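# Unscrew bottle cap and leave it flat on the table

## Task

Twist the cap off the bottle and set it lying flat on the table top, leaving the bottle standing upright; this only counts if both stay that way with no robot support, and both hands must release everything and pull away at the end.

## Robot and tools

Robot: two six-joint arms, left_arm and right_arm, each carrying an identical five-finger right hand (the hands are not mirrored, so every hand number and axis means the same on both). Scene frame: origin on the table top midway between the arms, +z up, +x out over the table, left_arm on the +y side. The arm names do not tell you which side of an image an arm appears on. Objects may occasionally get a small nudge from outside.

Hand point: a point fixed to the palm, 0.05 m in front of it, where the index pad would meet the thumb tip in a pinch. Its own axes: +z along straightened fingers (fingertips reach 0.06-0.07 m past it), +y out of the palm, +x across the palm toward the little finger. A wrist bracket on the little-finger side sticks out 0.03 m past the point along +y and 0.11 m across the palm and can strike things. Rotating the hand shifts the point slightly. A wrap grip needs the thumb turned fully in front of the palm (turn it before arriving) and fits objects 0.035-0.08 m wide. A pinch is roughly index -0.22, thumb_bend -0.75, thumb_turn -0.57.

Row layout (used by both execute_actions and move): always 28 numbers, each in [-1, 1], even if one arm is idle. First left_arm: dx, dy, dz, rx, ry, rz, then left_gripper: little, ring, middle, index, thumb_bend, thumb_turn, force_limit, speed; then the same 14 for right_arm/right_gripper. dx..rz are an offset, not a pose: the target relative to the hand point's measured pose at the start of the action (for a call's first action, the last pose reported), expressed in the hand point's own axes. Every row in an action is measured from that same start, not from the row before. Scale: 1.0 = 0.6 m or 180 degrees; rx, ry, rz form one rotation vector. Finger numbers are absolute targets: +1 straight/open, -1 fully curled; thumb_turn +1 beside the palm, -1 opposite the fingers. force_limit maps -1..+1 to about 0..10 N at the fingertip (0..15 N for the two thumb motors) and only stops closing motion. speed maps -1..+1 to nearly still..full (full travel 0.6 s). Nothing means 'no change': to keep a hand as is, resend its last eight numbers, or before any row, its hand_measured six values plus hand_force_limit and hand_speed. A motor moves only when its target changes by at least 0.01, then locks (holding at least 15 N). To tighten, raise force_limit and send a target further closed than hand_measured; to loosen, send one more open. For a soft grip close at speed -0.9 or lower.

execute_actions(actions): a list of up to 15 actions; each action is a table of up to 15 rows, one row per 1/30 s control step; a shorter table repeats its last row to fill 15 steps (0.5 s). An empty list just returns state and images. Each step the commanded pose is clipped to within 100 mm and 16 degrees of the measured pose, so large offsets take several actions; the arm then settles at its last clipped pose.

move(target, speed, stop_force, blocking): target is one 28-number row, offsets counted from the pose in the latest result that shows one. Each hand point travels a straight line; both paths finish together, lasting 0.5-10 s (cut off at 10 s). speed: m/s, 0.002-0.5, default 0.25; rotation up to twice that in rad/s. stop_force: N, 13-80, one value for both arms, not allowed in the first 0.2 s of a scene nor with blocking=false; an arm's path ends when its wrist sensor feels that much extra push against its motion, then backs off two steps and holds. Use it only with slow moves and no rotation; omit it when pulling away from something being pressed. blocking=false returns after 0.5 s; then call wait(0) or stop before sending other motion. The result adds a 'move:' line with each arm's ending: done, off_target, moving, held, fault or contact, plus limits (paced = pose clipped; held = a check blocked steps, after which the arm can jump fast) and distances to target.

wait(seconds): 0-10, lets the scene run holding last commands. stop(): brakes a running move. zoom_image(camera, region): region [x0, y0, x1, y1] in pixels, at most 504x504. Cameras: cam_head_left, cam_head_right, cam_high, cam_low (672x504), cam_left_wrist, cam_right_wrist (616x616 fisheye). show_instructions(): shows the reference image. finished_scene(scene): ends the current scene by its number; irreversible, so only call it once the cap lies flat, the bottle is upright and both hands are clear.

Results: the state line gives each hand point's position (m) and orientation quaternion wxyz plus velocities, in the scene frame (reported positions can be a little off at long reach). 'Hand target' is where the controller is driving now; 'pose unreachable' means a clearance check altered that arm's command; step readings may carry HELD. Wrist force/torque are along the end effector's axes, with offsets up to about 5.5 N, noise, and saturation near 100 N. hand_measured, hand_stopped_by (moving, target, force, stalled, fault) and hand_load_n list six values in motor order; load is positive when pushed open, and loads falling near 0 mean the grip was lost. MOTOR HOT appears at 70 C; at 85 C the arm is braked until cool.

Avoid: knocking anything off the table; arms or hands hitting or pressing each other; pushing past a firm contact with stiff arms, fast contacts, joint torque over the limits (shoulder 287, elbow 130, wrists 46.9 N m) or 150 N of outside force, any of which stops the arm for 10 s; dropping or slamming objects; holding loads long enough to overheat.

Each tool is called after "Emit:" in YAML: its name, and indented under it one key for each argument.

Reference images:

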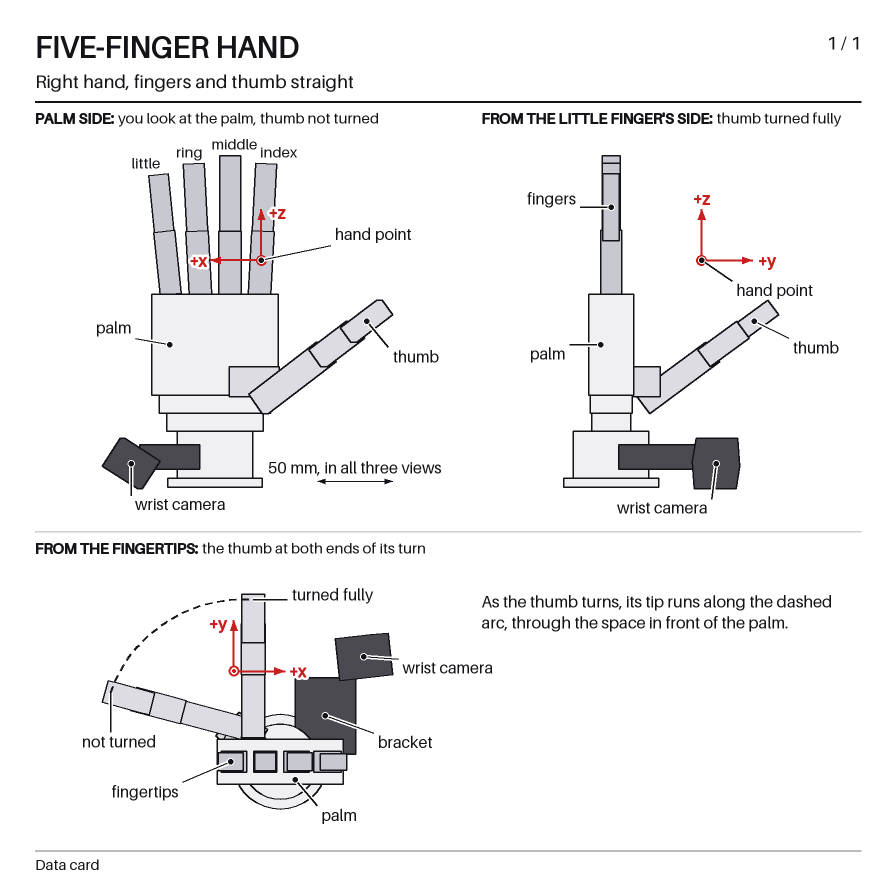

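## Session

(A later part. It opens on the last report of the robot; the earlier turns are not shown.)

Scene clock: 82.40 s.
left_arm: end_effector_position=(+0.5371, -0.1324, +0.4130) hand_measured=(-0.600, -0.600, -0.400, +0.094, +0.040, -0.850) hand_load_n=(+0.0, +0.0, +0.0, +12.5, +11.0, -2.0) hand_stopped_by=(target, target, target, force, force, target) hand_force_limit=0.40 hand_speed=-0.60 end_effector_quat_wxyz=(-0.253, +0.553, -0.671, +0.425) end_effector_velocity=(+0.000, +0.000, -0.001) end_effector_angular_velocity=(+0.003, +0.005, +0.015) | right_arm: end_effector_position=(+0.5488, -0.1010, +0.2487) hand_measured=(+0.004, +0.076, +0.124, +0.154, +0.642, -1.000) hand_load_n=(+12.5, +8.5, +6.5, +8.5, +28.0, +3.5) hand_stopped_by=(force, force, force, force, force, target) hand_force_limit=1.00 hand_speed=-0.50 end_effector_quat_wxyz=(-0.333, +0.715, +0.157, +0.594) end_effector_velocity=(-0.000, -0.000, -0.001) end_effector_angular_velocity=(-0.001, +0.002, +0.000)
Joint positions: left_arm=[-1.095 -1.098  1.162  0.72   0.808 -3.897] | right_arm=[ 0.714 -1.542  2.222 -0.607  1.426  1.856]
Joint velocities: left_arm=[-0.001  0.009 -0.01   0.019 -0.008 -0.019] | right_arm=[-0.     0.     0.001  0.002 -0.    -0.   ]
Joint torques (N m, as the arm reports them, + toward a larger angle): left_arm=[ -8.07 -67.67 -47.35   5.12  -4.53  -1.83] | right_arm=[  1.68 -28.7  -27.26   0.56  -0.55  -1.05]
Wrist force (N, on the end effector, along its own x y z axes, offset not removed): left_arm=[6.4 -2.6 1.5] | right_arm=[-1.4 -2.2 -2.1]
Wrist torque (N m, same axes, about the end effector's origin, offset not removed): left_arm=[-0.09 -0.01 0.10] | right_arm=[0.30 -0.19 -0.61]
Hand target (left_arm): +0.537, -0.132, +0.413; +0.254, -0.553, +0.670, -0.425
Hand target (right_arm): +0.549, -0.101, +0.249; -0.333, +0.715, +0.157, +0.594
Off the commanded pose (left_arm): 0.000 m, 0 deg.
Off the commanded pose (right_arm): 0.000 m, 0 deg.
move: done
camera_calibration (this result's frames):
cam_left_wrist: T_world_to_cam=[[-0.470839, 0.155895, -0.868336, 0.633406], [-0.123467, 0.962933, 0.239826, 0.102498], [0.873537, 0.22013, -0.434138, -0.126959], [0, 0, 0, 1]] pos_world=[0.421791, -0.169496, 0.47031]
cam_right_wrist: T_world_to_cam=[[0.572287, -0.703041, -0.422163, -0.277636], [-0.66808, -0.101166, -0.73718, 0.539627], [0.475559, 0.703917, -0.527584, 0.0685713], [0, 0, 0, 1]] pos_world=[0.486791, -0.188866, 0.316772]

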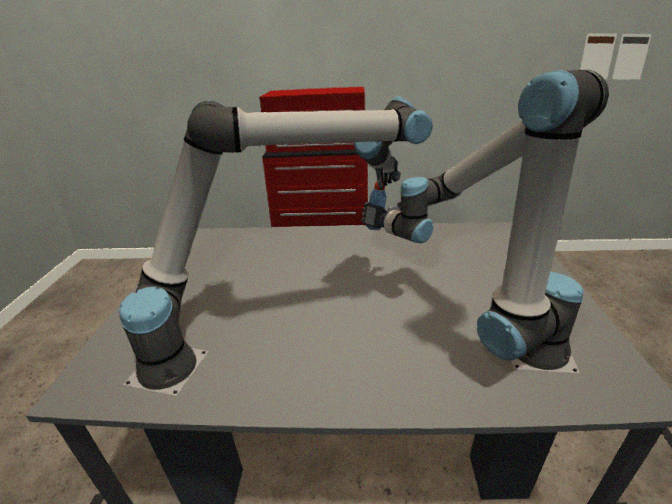

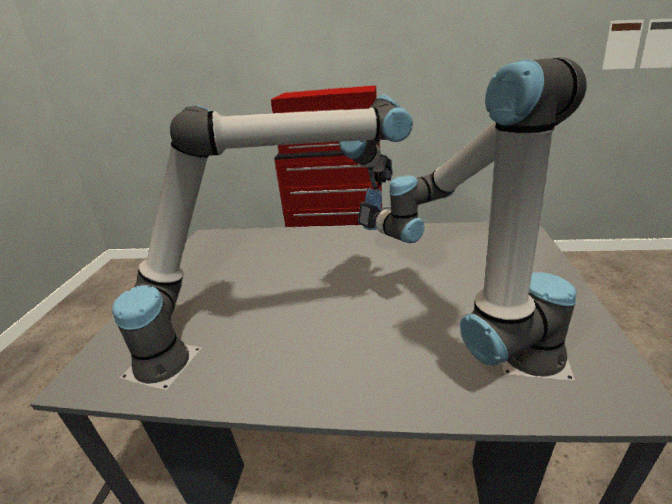

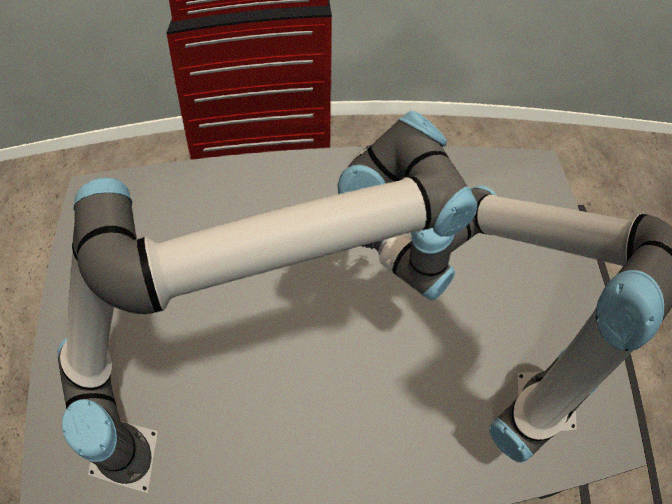

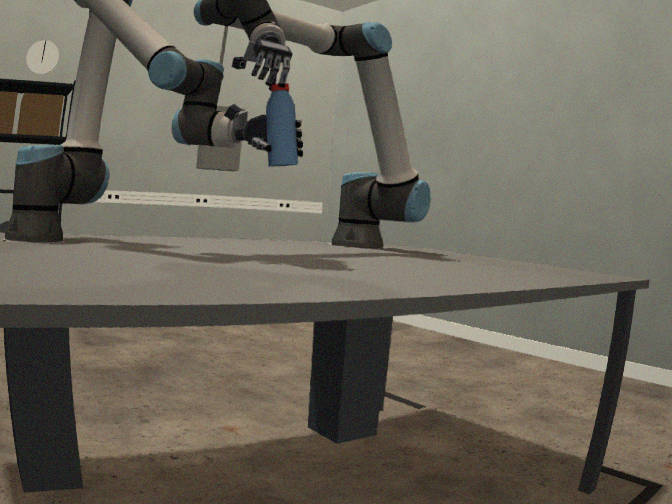

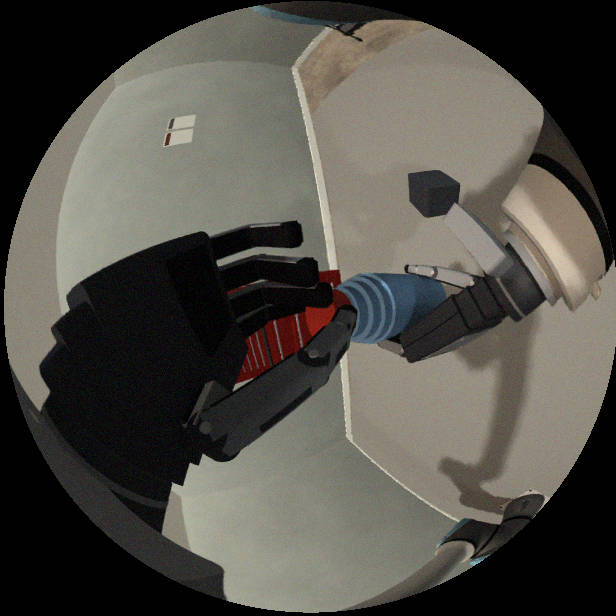

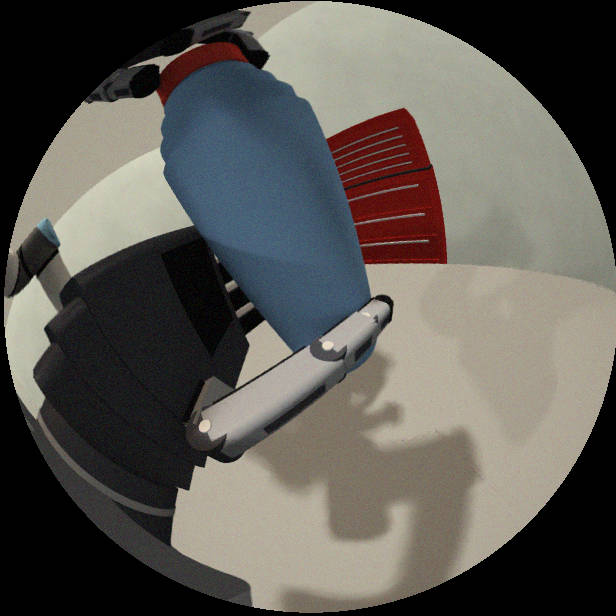

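Emit:
move:
  target: [0,0,0,0,0,0,-0.6,-0.6,0.4,0.4,0.3,-0.85,0.4,0.2,0,0,0,0,0,0,-0.95,-0.95,-0.95,-0.95,-0.95,-1,1,-0.5]

Emit:
move:
  target: [0,0,0,-0.071,0.472,0.284,-0.6,-0.6,0.4,0.4,0.3,-0.85,0.4,0.2,0,0,0,0,0,0,-0.95,-0.95,-0.95,-0.95,-0.95,-1,1,-0.5]
  speed: 0.4

Emit:
move:
  target: [0,0,0,0,0,0,-0.6,-0.6,-0.4,-0.4,-0.6,-0.85,0.4,-0.6,0,0,0,0,0,0,-0.95,-0.95,-0.95,-0.95,-0.95,-1,1,-0.5]

Emit:
move:
  target: [0,0,0,0.071,-0.472,-0.284,-0.6,-0.6,-0.4,-0.4,-0.6,-0.85,0.4,-0.6,0,0,0,0,0,0,-0.95,-0.95,-0.95,-0.95,-0.95,-1,1,-0.5]
  speed: 0.3

Emit:
move:
  target: [0,0,0,0,0,0,-0.6,-0.6,0.4,0.4,0.3,-0.85,0.4,0.2,0,0,0,0,0,0,-0.95,-0.95,-0.95,-0.95,-0.95,-1,1,-0.5]

Emit:
move:
  target: [0,0,0,-0.071,0.472,0.284,-0.6,-0.6,0.4,0.4,0.3,-0.85,0.4,0.2,0,0,0,0,0,0,-0.95,-0.95,-0.95,-0.95,-0.95,-1,1,-0.5]
  speed: 0.4

Emit:
move:
  target: [0,0,0,0,0,0,-0.6,-0.6,-0.4,-0.4,-0.6,-0.85,0.4,-0.6,0,0,0,0,0,0,-0.95,-0.95,-0.95,-0.95,-0.95,-1,1,-0.5]

Emit:
move:
  target: [0,0,0,0.071,-0.472,-0.284,-0.6,-0.6,-0.4,-0.4,-0.6,-0.85,0.4,-0.6,0,0,0,0,0,0,-0.95,-0.95,-0.95,-0.95,-0.95,-1,1,-0.5]
  speed: 0.3

Emit:
zoom_image:
  camera: "cam_low"
  region: [220,20,380,140]

Scene clock: 84.13 s.
left_arm: end_effector_position=(+0.5370, -0.1324, +0.4131) hand_measured=(-0.600, -0.600, -0.280, +0.400, +0.300, -0.850) hand_load_n=(+0.0, +0.0, -11.0, +0.0, +0.0, +0.0) hand_stopped_by=(target, target, stalled, target, target, target) hand_force_limit=0.40 hand_speed=0.20 end_effector_quat_wxyz=(-0.253, +0.553, -0.671, +0.425) end_effector_velocity=(+0.000, +0.000, -0.001) end_effector_angular_velocity=(+0.001, +0.001, -0.001) | right_arm: end_effector_position=(+0.5487, -0.1010, +0.2486) hand_measured=(+0.004, +0.076, +0.124, +0.154, +0.642, -1.000) hand_load_n=(+8.5, +7.0, +7.0, +12.0, +26.0, +12.5) hand_stopped_by=(force, force, force, force, force, target) hand_force_limit=1.00 hand_speed=-0.50 end_effector_quat_wxyz=(-0.333, +0.715, +0.157, +0.594) end_effector_velocity=(+0.000, +0.000, +0.000) end_effector_angular_velocity=(-0.000, +0.000, -0.000)
Joint positions: left_arm=[-1.095 -1.098  1.162  0.72   0.808 -3.897] | right_arm=[ 0.714 -1.542  2.222 -0.607  1.426  1.856]
Joint velocities: left_arm=[ 0.     0.     0.    -0.     0.001  0.001] | right_arm=[-0.     0.    -0.     0.001  0.     0.   ]
Joint torques (N m, as the arm reports them, + toward a larger angle): left_arm=[ 18.13 -68.56 -21.17   1.14   1.51   1.99] | right_arm=[  1.16 -48.27 -44.11  -6.47  -0.55  -1.06]
Wrist force (N, on the end effector, along its own x y z axes, offset not removed): left_arm=[7.8 -11.5 -15.5] | right_arm=[-11.5 3.3 7.2]
Wrist torque (N m, same axes, about the end effector's origin, offset not removed): left_arm=[-0.04 0.42 -0.29] | right_arm=[-0.33 -0.82 0.51]
Hand target (left_arm): +0.537, -0.132, +0.413; +0.253, -0.553, +0.671, -0.425
Hand target (right_arm): +0.549, -0.101, +0.249; -0.333, +0.715, +0.157, +0.594
Off the commanded pose (left_arm): 0.000 m, 0 deg.
Off the commanded pose (right_arm): 0.000 m, 0 deg.
move: done
camera_calibration (this result's frames):
cam_left_wrist: T_world_to_cam=[[-0.470849, 0.1559, -0.86833, 0.633396], [-0.123449, 0.962935, 0.239825, 0.102547], [0.873534, 0.220116, -0.434151, -0.126857], [0, 0, 0, 1]] pos_world=[0.421707, -0.16957, 0.470328]
cam_right_wrist: T_world_to_cam=[[0.572203, -0.703096, -0.422184, -0.277636], [-0.668227, -0.101262, -0.737034, 0.539527], [0.475454, 0.703848, -0.52777, 0.0686566], [0, 0, 0, 1]] pos_world=[0.486748, -0.188895, 0.316671]

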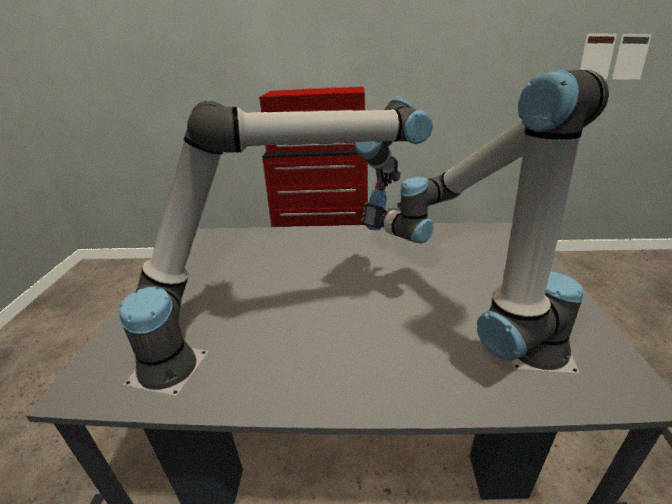

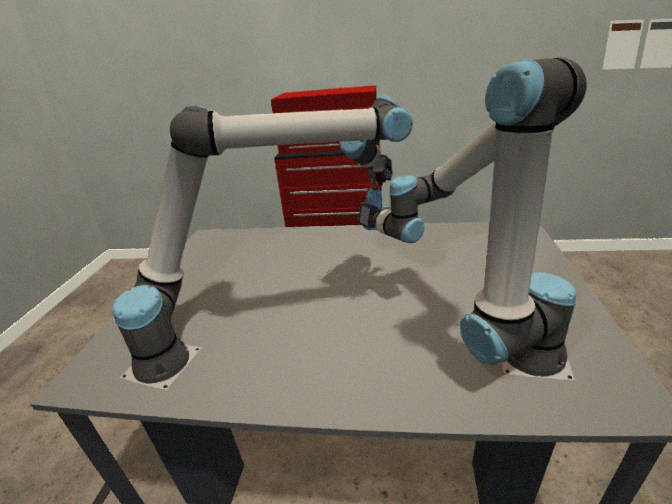

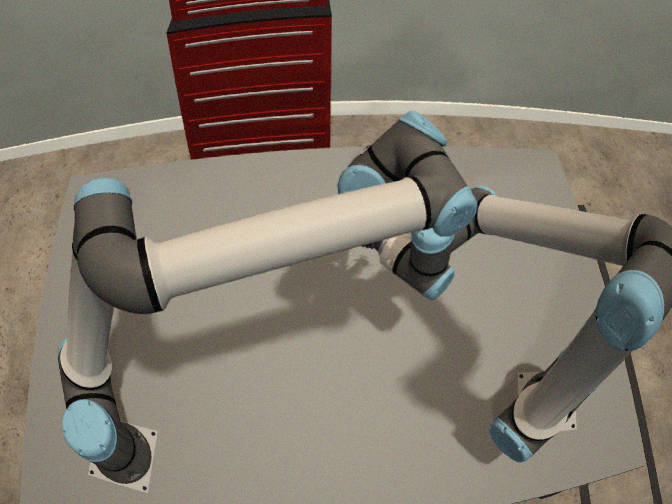

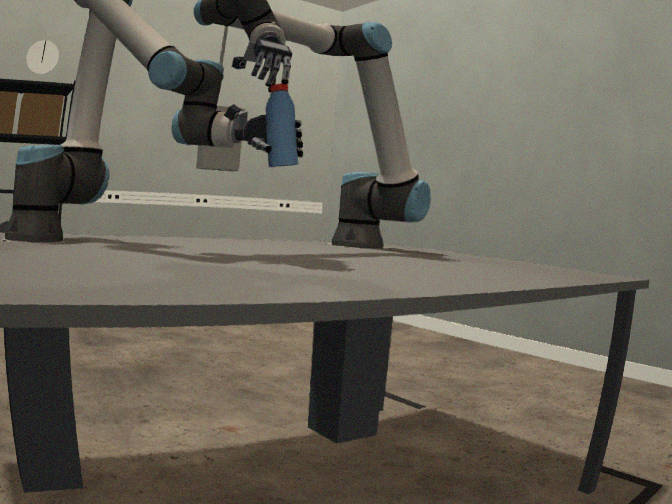

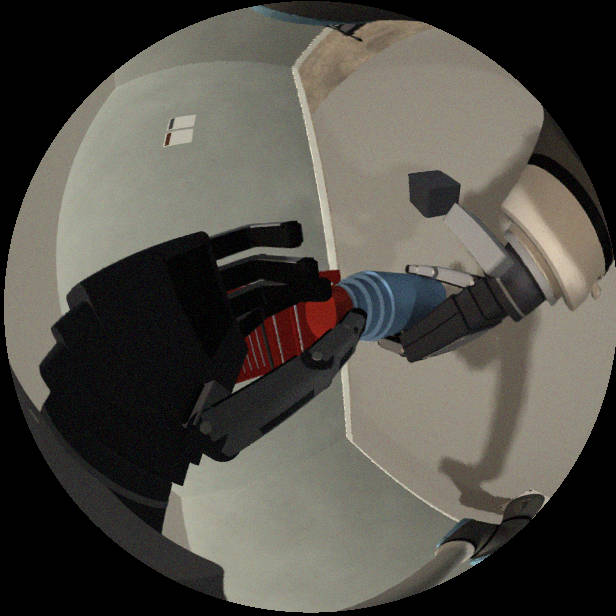

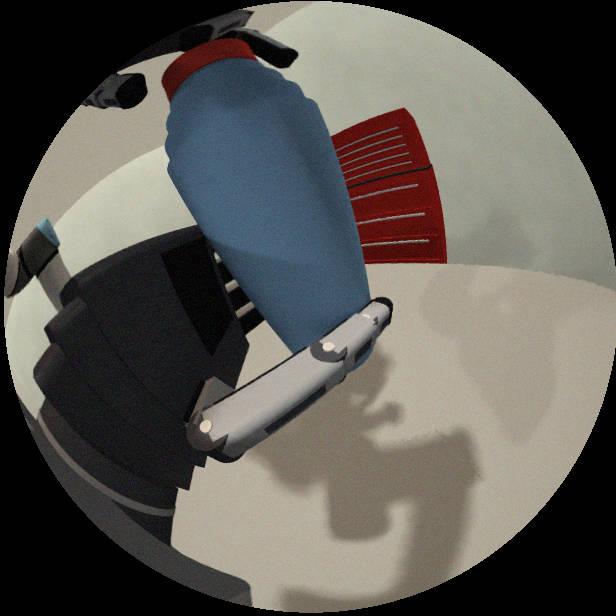

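Scene clock: 87.10 s.
left_arm: end_effector_position=(+0.5369, -0.1325, +0.4130) hand_measured=(-0.600, -0.600, -0.278, +0.400, +0.300, -0.850) hand_load_n=(+0.0, +0.0, +0.0, +0.0, +0.5, +0.0) hand_stopped_by=(target, target, stalled, target, target, target) hand_force_limit=0.40 hand_speed=0.20 end_effector_quat_wxyz=(-0.161, +0.158, +0.854, -0.468) end_effector_velocity=(-0.000, +0.001, -0.000) end_effector_angular_velocity=(+0.008, -0.001, -0.014) | right_arm: end_effector_position=(+0.5487, -0.1011, +0.2486) hand_measured=(+0.004, +0.076, +0.124, +0.154, +0.642, -0.998) hand_load_n=(+13.0, +8.5, +5.0, +6.5, +28.5, +16.5) hand_stopped_by=(force, force, force, force, force, target) hand_force_limit=1.00 hand_speed=-0.50 end_effector_quat_wxyz=(-0.333, +0.715, +0.157, +0.594) end_effector_velocity=(-0.000, -0.000, -0.001) end_effector_angular_velocity=(-0.000, -0.000, +0.000)
Joint positions: left_arm=[-0.715 -0.927  0.932  1.005  2.495 -2.387] | right_arm=[ 0.714 -1.542  2.222 -0.607  1.426  1.856]
Joint velocities: left_arm=[ 0.001  0.01  -0.014  0.03   0.003  0.025] | right_arm=[ 0.     0.     0.001 -0.002 -0.    -0.   ]
Joint torques (N m, as the arm reports them, + toward a larger angle): left_arm=[ 25.65 -48.09 -23.12   5.37  -4.72   1.09] | right_arm=[  2.44 -52.54 -47.83  -7.37  -0.42  -0.97]
Wrist force (N, on the end effector, along its own x y z axes, offset not removed): left_arm=[2.9 -44.4 -7.5] | right_arm=[-44.9 4.4 20.0]
Wrist torque (N m, same axes, about the end effector's origin, offset not removed): left_arm=[-0.23 0.17 -0.75] | right_arm=[-0.81 -0.19 -1.74]
Hand target (left_arm): +0.537, -0.132, +0.413; -0.162, +0.159, +0.854, -0.467
Hand target (right_arm): +0.549, -0.101, +0.249; -0.333, +0.715, +0.157, +0.594
Off the commanded pose (left_arm): 0.000 m, 0 deg.
Off the commanded pose (right_arm): 0.000 m, 0 deg.
move: done
camera_calibration (this result's frames):
cam_left_wrist: T_world_to_cam=[[0.236372, 0.435698, -0.868502, 0.290714], [0.96928, -0.0431808, 0.242138, -0.618392], [0.0679965, -0.899056, -0.43252, 0.156785], [0, 0, 0, 1]] pos_world=[0.520018, -0.0124072, 0.470035]
cam_right_wrist: T_world_to_cam=[[0.572182, -0.703109, -0.42219, -0.277636], [-0.668264, -0.101287, -0.736997, 0.539502], [0.475427, 0.703831, -0.527817, 0.0686778], [0, 0, 0, 1]] pos_world=[0.486737, -0.188902, 0.316645]

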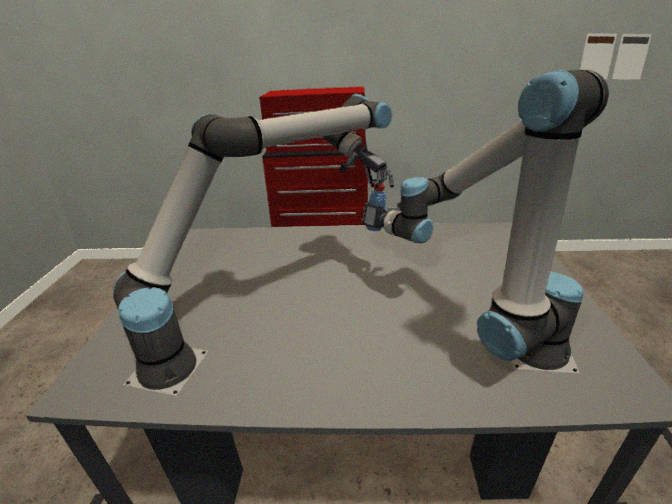

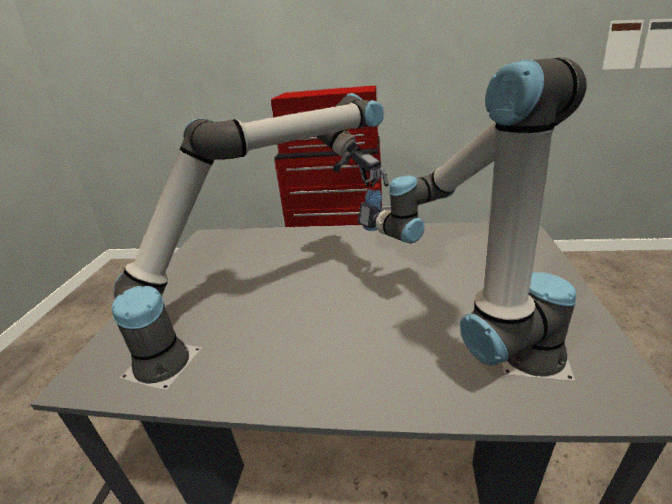

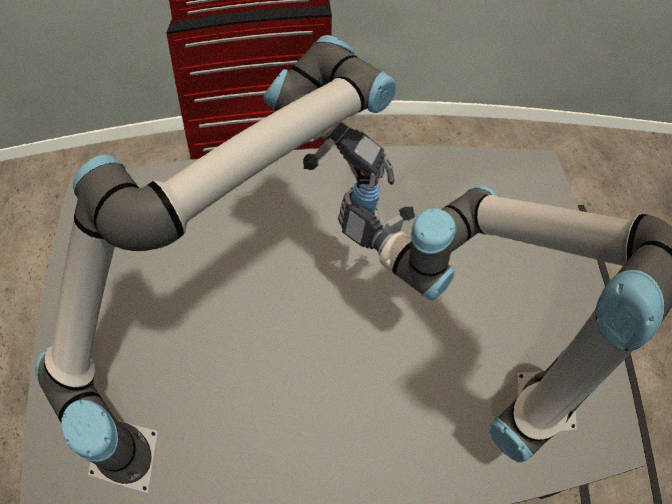

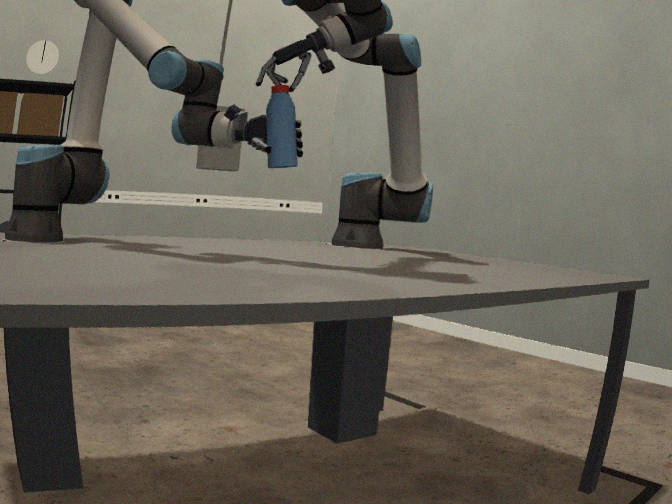

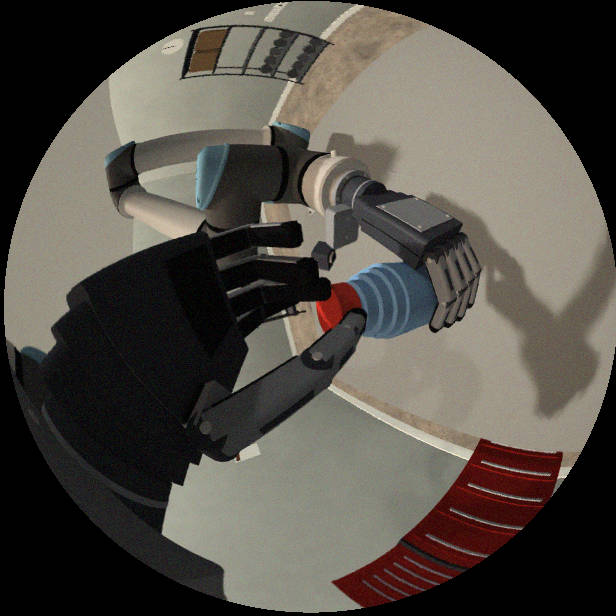

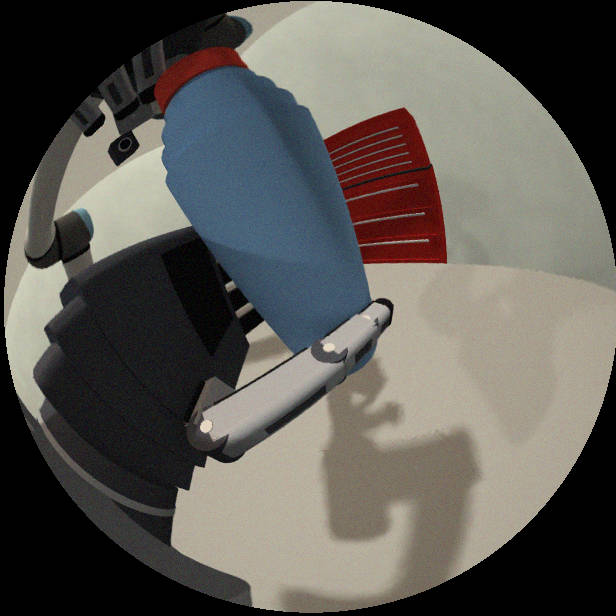

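Scene clock: 87.90 s.
left_arm: end_effector_position=(+0.5370, -0.1324, +0.4129) hand_measured=(-0.600, -0.600, -0.400, +0.074, +0.112, -0.850) hand_load_n=(+0.0, +0.0, -1.5, +11.0, +12.0, -0.5) hand_stopped_by=(target, target, target, force, force, target) hand_force_limit=0.40 hand_speed=-0.60 end_effector_quat_wxyz=(-0.161, +0.158, +0.854, -0.468) end_effector_velocity=(-0.001, -0.000, -0.000) end_effector_angular_velocity=(-0.001, +0.000, -0.001) | right_arm: end_effector_position=(+0.5488, -0.1010, +0.2486) hand_measured=(+0.004, +0.076, +0.124, +0.154, +0.642, -0.998) hand_load_n=(+6.0, +5.0, +5.0, +9.5, +27.0, +17.5) hand_stopped_by=(force, force, force, force, force, target) hand_force_limit=1.00 hand_speed=-0.50 end_effector_quat_wxyz=(-0.333, +0.715, +0.157, +0.594) end_effector_velocity=(-0.001, -0.000, -0.001) end_effector_angular_velocity=(-0.001, +0.002, +0.000)
Joint positions: left_arm=[-0.714 -0.927  0.932  1.005  2.495 -2.387] | right_arm=[ 0.714 -1.542  2.222 -0.607  1.426  1.856]
Joint velocities: left_arm=[-0.    -0.     0.001 -0.001  0.001 -0.   ] | right_arm=[ 0.     0.     0.001  0.001 -0.     0.   ]
Joint torques (N m, as the arm reports them, + toward a larger angle): left_arm=[-16.27 -89.57 -36.76   0.6    4.04  -2.04] | right_arm=[  2.99 -40.42 -46.6    0.78  -0.49  -1.16]
Wrist force (N, on the end effector, along its own x y z axes, offset not removed): left_arm=[0.2 1.5 -6.0] | right_arm=[-2.0 1.4 -4.6]
Wrist torque (N m, same axes, about the end effector's origin, offset not removed): left_arm=[0.05 0.11 0.15] | right_arm=[0.01 0.70 0.20]
Hand target (left_arm): +0.537, -0.132, +0.413; -0.161, +0.158, +0.854, -0.468
Hand target (right_arm): +0.549, -0.101, +0.249; -0.333, +0.715, +0.157, +0.594
Off the commanded pose (left_arm): 0.000 m, 0 deg.
Off the commanded pose (right_arm): 0.000 m, 0 deg.
move: done
camera_calibration (this result's frames):
cam_left_wrist: T_world_to_cam=[[0.236308, 0.43582, -0.868458, 0.290637], [0.969285, -0.0430426, 0.242143, -0.618461], [0.06815, -0.899004, -0.432605, 0.156794], [0, 0, 0, 1]] pos_world=[0.5201, -0.0123274, 0.469992]
cam_right_wrist: T_world_to_cam=[[0.572232, -0.703077, -0.422178, -0.277645], [-0.668178, -0.101231, -0.737082, 0.539529], [0.475488, 0.703872, -0.527708, 0.0686314], [0, 0, 0, 1]] pos_world=[0.486745, -0.188896, 0.316679]

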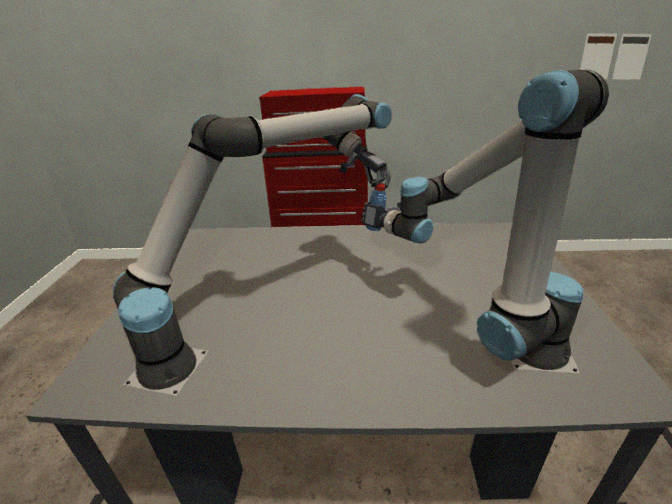

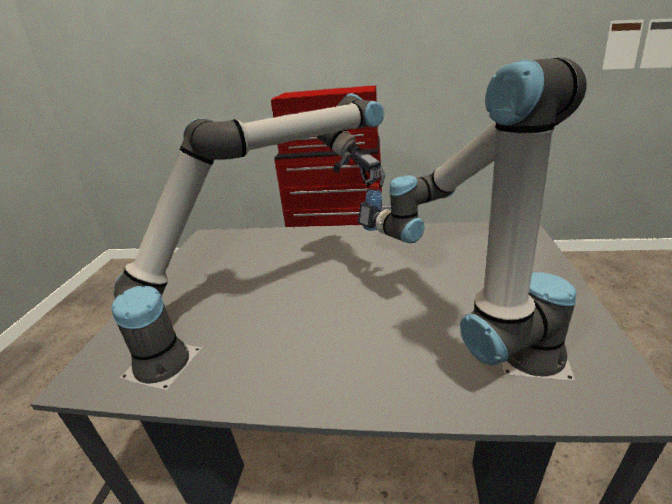

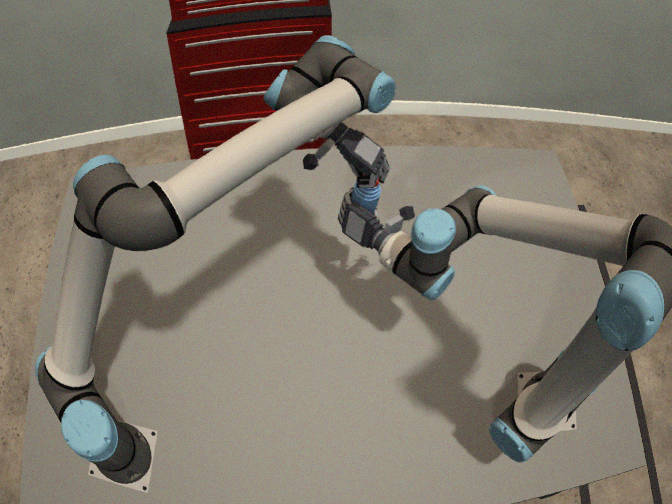

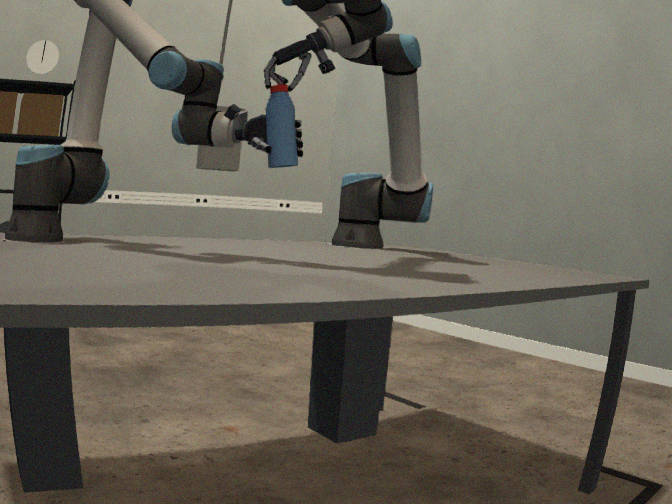

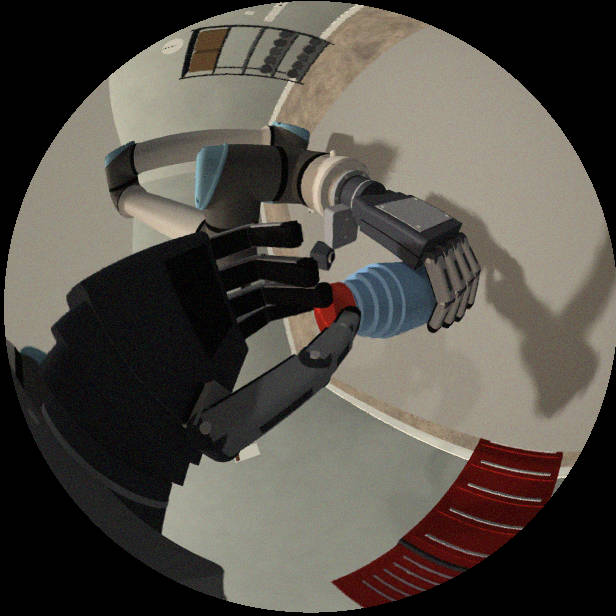

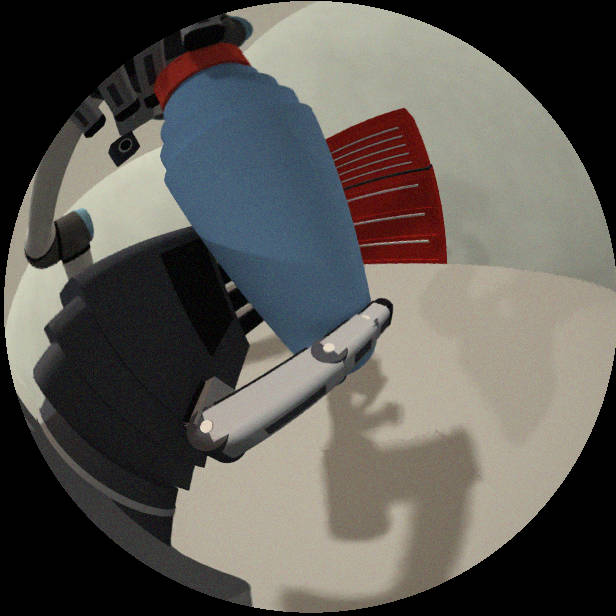

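Scene clock: 91.43 s.
left_arm: end_effector_position=(+0.5371, -0.1324, +0.4131) hand_measured=(-0.600, -0.600, -0.400, +0.074, +0.114, -0.850) hand_load_n=(+0.0, +0.0, +0.0, +13.5, +11.5, +3.0) hand_stopped_by=(target, target, target, force, force, target) hand_force_limit=0.40 hand_speed=-0.60 end_effector_quat_wxyz=(-0.253, +0.553, -0.670, +0.426) end_effector_velocity=(-0.000, -0.001, -0.002) end_effector_angular_velocity=(+0.002, +0.005, +0.014) | right_arm: end_effector_position=(+0.5487, -0.1010, +0.2486) hand_measured=(+0.002, +0.076, +0.124, +0.154, +0.642, -0.998) hand_load_n=(+2.5, +3.5, +5.5, +12.0, +26.0, +18.0) hand_stopped_by=(force, force, force, force, force, target) hand_force_limit=1.00 hand_speed=-0.50 end_effector_quat_wxyz=(-0.333, +0.715, +0.157, +0.594) end_effector_velocity=(-0.001, -0.000, -0.001) end_effector_angular_velocity=(-0.000, +0.001, +0.000)
Joint positions: left_arm=[-1.095 -1.098  1.163  0.718  0.808 -3.897] | right_arm=[ 0.714 -1.542  2.222 -0.607  1.426  1.856]
Joint velocities: left_arm=[-0.001  0.009 -0.01   0.018 -0.008 -0.019] | right_arm=[-0.    -0.     0.001  0.    -0.     0.   ]
Joint torques (N m, as the arm reports them, + toward a larger angle): left_arm=[-13.64 -62.26 -47.41   2.65  -1.88  -2.38] | right_arm=[  4.81 -41.72 -46.46  -5.96  -0.17  -0.82]
Wrist force (N, on the end effector, along its own x y z axes, offset not removed): left_arm=[-3.9 -5.0 -2.5] | right_arm=[-10.5 0.4 -8.7]
Wrist torque (N m, same axes, about the end effector's origin, offset not removed): left_arm=[0.15 0.17 0.09] | right_arm=[0.02 1.67 0.02]
Hand target (left_arm): +0.537, -0.132, +0.413; +0.253, -0.553, +0.670, -0.425
Hand target (right_arm): +0.549, -0.101, +0.249; -0.333, +0.715, +0.157, +0.594
Off the commanded pose (left_arm): 0.000 m, 0 deg.
Off the commanded pose (right_arm): 0.000 m, 0 deg.
move: done
camera_calibration (this result's frames):
cam_left_wrist: T_world_to_cam=[[-0.47043, 0.154768, -0.868759, 0.633261], [-0.123675, 0.963219, 0.238565, 0.103149], [0.873728, 0.219672, -0.433986, -0.127145], [0, 0, 0, 1]] pos_world=[0.421752, -0.169434, 0.470365]
cam_right_wrist: T_world_to_cam=[[0.572227, -0.70308, -0.422179, -0.277643], [-0.668186, -0.101236, -0.737074, 0.539527], [0.475482, 0.703868, -0.527719, 0.0686369], [0, 0, 0, 1]] pos_world=[0.486744, -0.188897, 0.316677]

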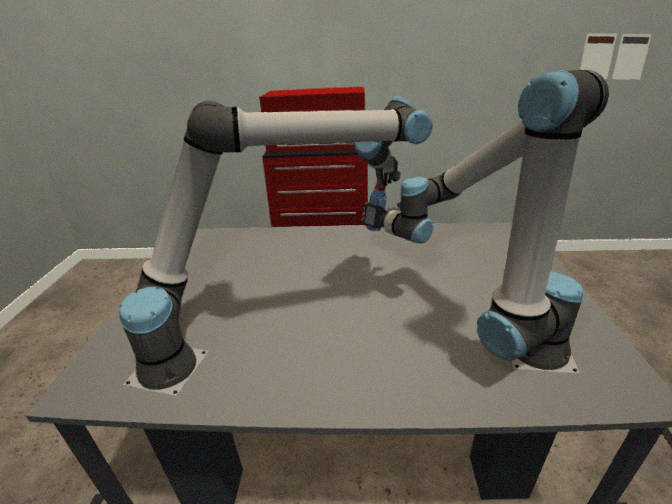

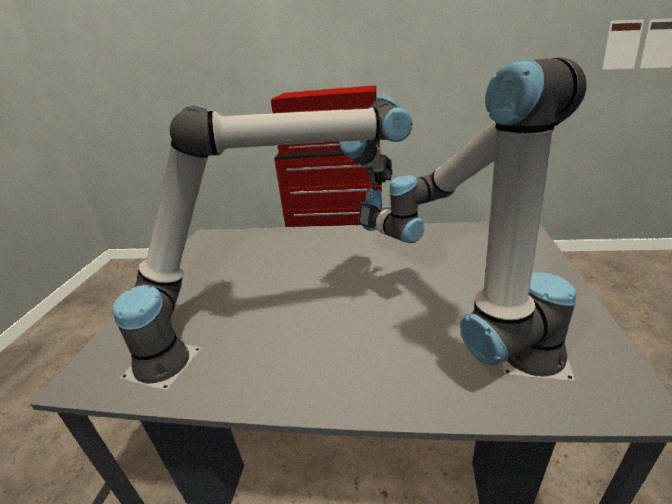

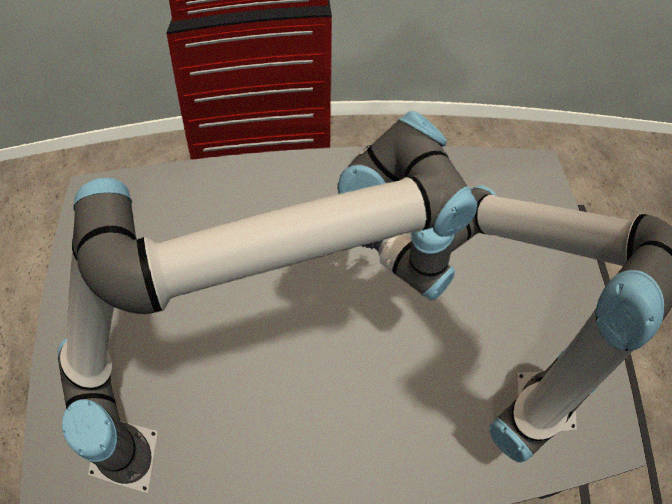

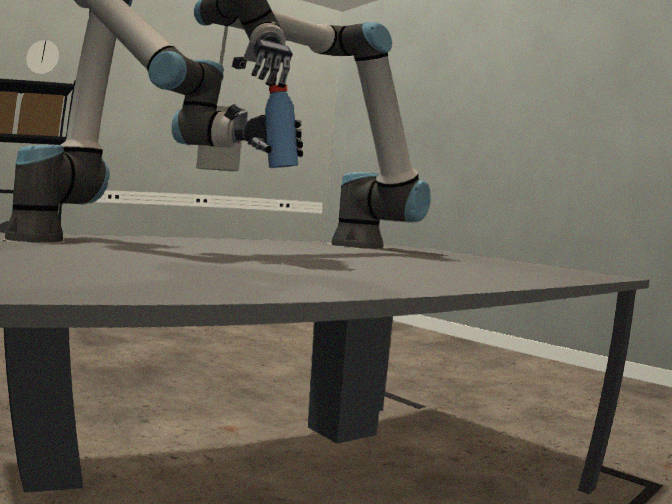

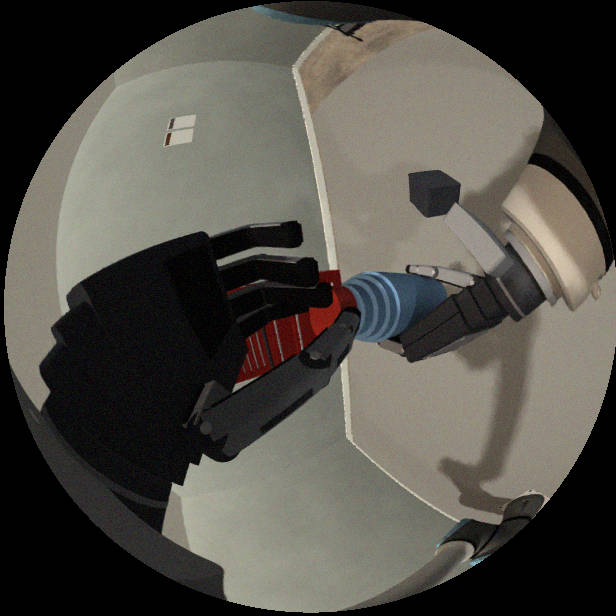

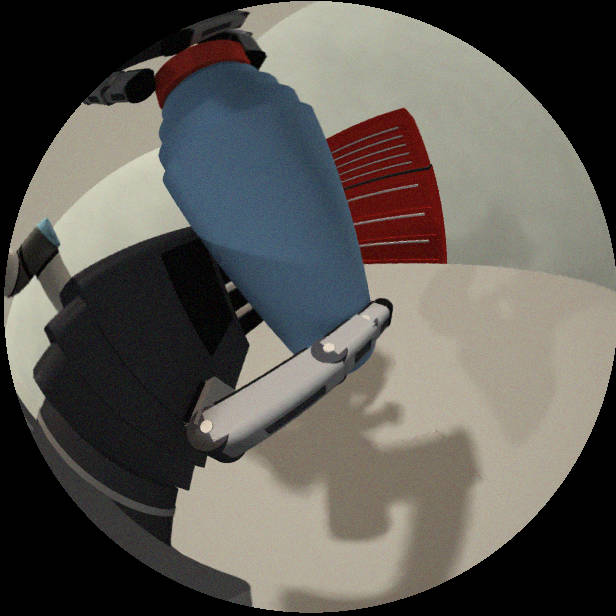

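Scene clock: 91.93 s.
left_arm: end_effector_position=(+0.5371, -0.1325, +0.4132) hand_measured=(-0.600, -0.600, -0.248, +0.400, +0.300, -0.850) hand_load_n=(+0.0, +0.0, -11.5, +0.0, +0.0, +0.0) hand_stopped_by=(target, target, moving, target, target, target) hand_force_limit=0.40 hand_speed=0.20 end_effector_quat_wxyz=(-0.253, +0.553, -0.670, +0.426) end_effector_velocity=(-0.000, +0.001, -0.001) end_effector_angular_velocity=(+0.001, +0.000, -0.000) | right_arm: end_effector_position=(+0.5488, -0.1010, +0.2486) hand_measured=(+0.002, +0.076, +0.124, +0.154, +0.642, -0.998) hand_load_n=(+7.0, +6.0, +6.5, +11.5, +24.5, +15.5) hand_stopped_by=(force, force, force, force, force, target) hand_force_limit=1.00 hand_speed=-0.50 end_effector_quat_wxyz=(-0.333, +0.715, +0.157, +0.594) end_effector_velocity=(+0.001, +0.000, -0.000) end_effector_angular_velocity=(-0.000, +0.000, -0.000)
Joint positions: left_arm=[-1.095 -1.098  1.163  0.718  0.808 -3.897] | right_arm=[ 0.714 -1.542  2.222 -0.607  1.426  1.856]
Joint velocities: left_arm=[-0.    -0.     0.002  0.     0.     0.   ] | right_arm=[-0.     0.001 -0.001 -0.     0.    -0.   ]
Joint torques (N m, as the arm reports them, + toward a larger angle): left_arm=[  5.24 -67.98 -20.45   0.97   1.88   1.89] | right_arm=[  3.44 -40.63 -47.44  -2.36  -0.26  -1.24]
Wrist force (N, on the end effector, along its own x y z axes, offset not removed): left_arm=[9.8 -11.1 -16.9] | right_arm=[-14.6 4.9 11.0]
Wrist torque (N m, same axes, about the end effector's origin, offset not removed): left_arm=[0.17 0.01 -0.09] | right_arm=[-0.33 -0.77 0.66]
Hand target (left_arm): +0.537, -0.132, +0.413; +0.253, -0.553, +0.670, -0.426
Hand target (right_arm): +0.549, -0.101, +0.249; -0.333, +0.715, +0.157, +0.594
Off the commanded pose (left_arm): 0.000 m, 0 deg.
Off the commanded pose (right_arm): 0.000 m, 0 deg.
move: done
camera_calibration (this result's frames):
cam_left_wrist: T_world_to_cam=[[-0.470378, 0.154675, -0.868804, 0.63331], [-0.123641, 0.963257, 0.238431, 0.103255], [0.873761, 0.219572, -0.433971, -0.127078], [0, 0, 0, 1]] pos_world=[0.421697, -0.169516, 0.470455]
cam_right_wrist: T_world_to_cam=[[0.572256, -0.703061, -0.422171, -0.277651], [-0.668135, -0.101202, -0.737125, 0.539544], [0.475519, 0.703892, -0.527653, 0.0686019], [0, 0, 0, 1]] pos_world=[0.486754, -0.188891, 0.316693]

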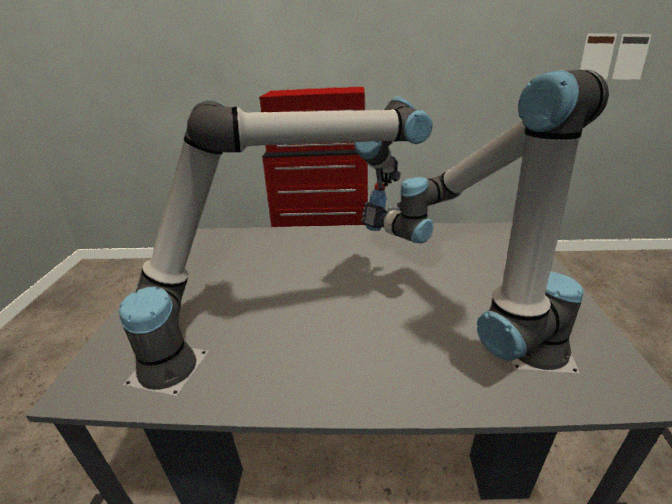

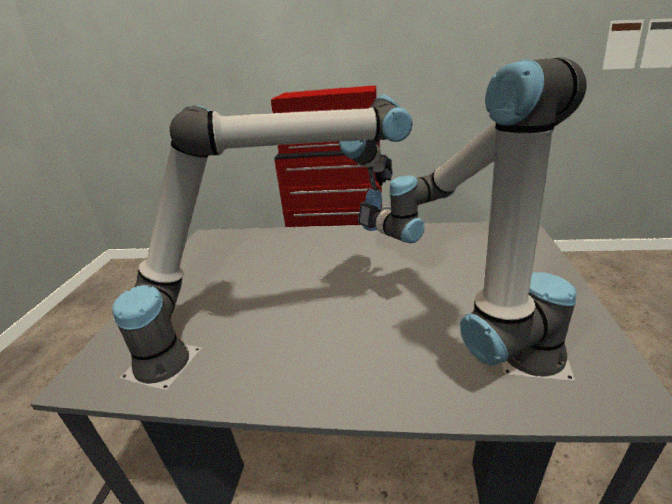

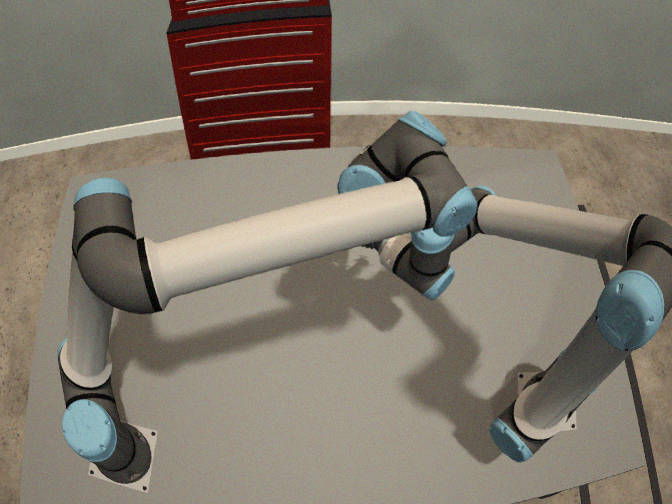

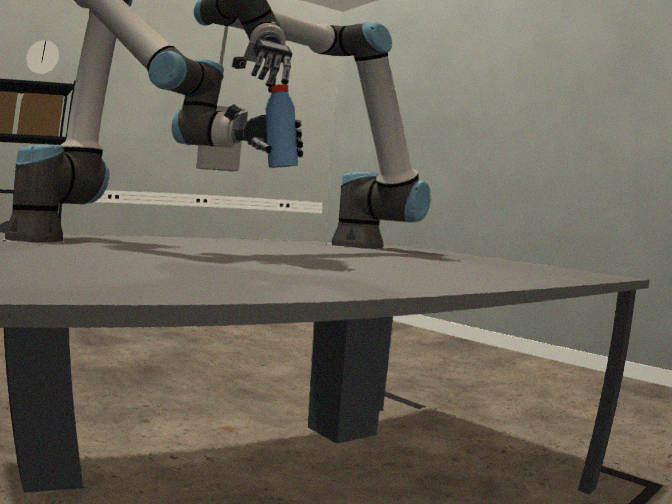

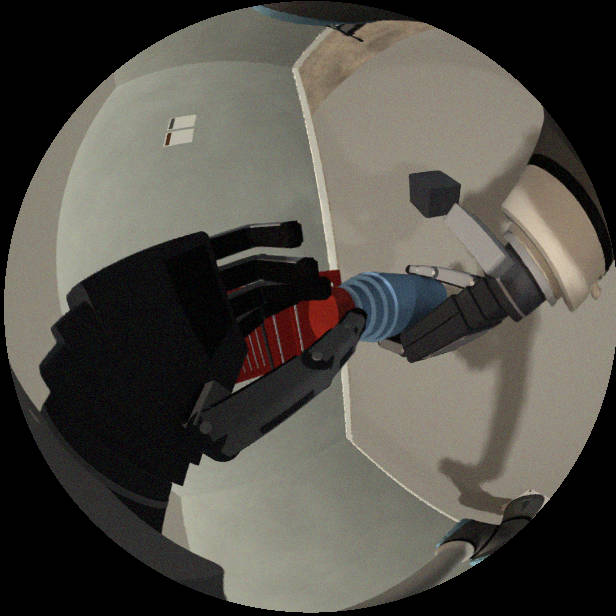

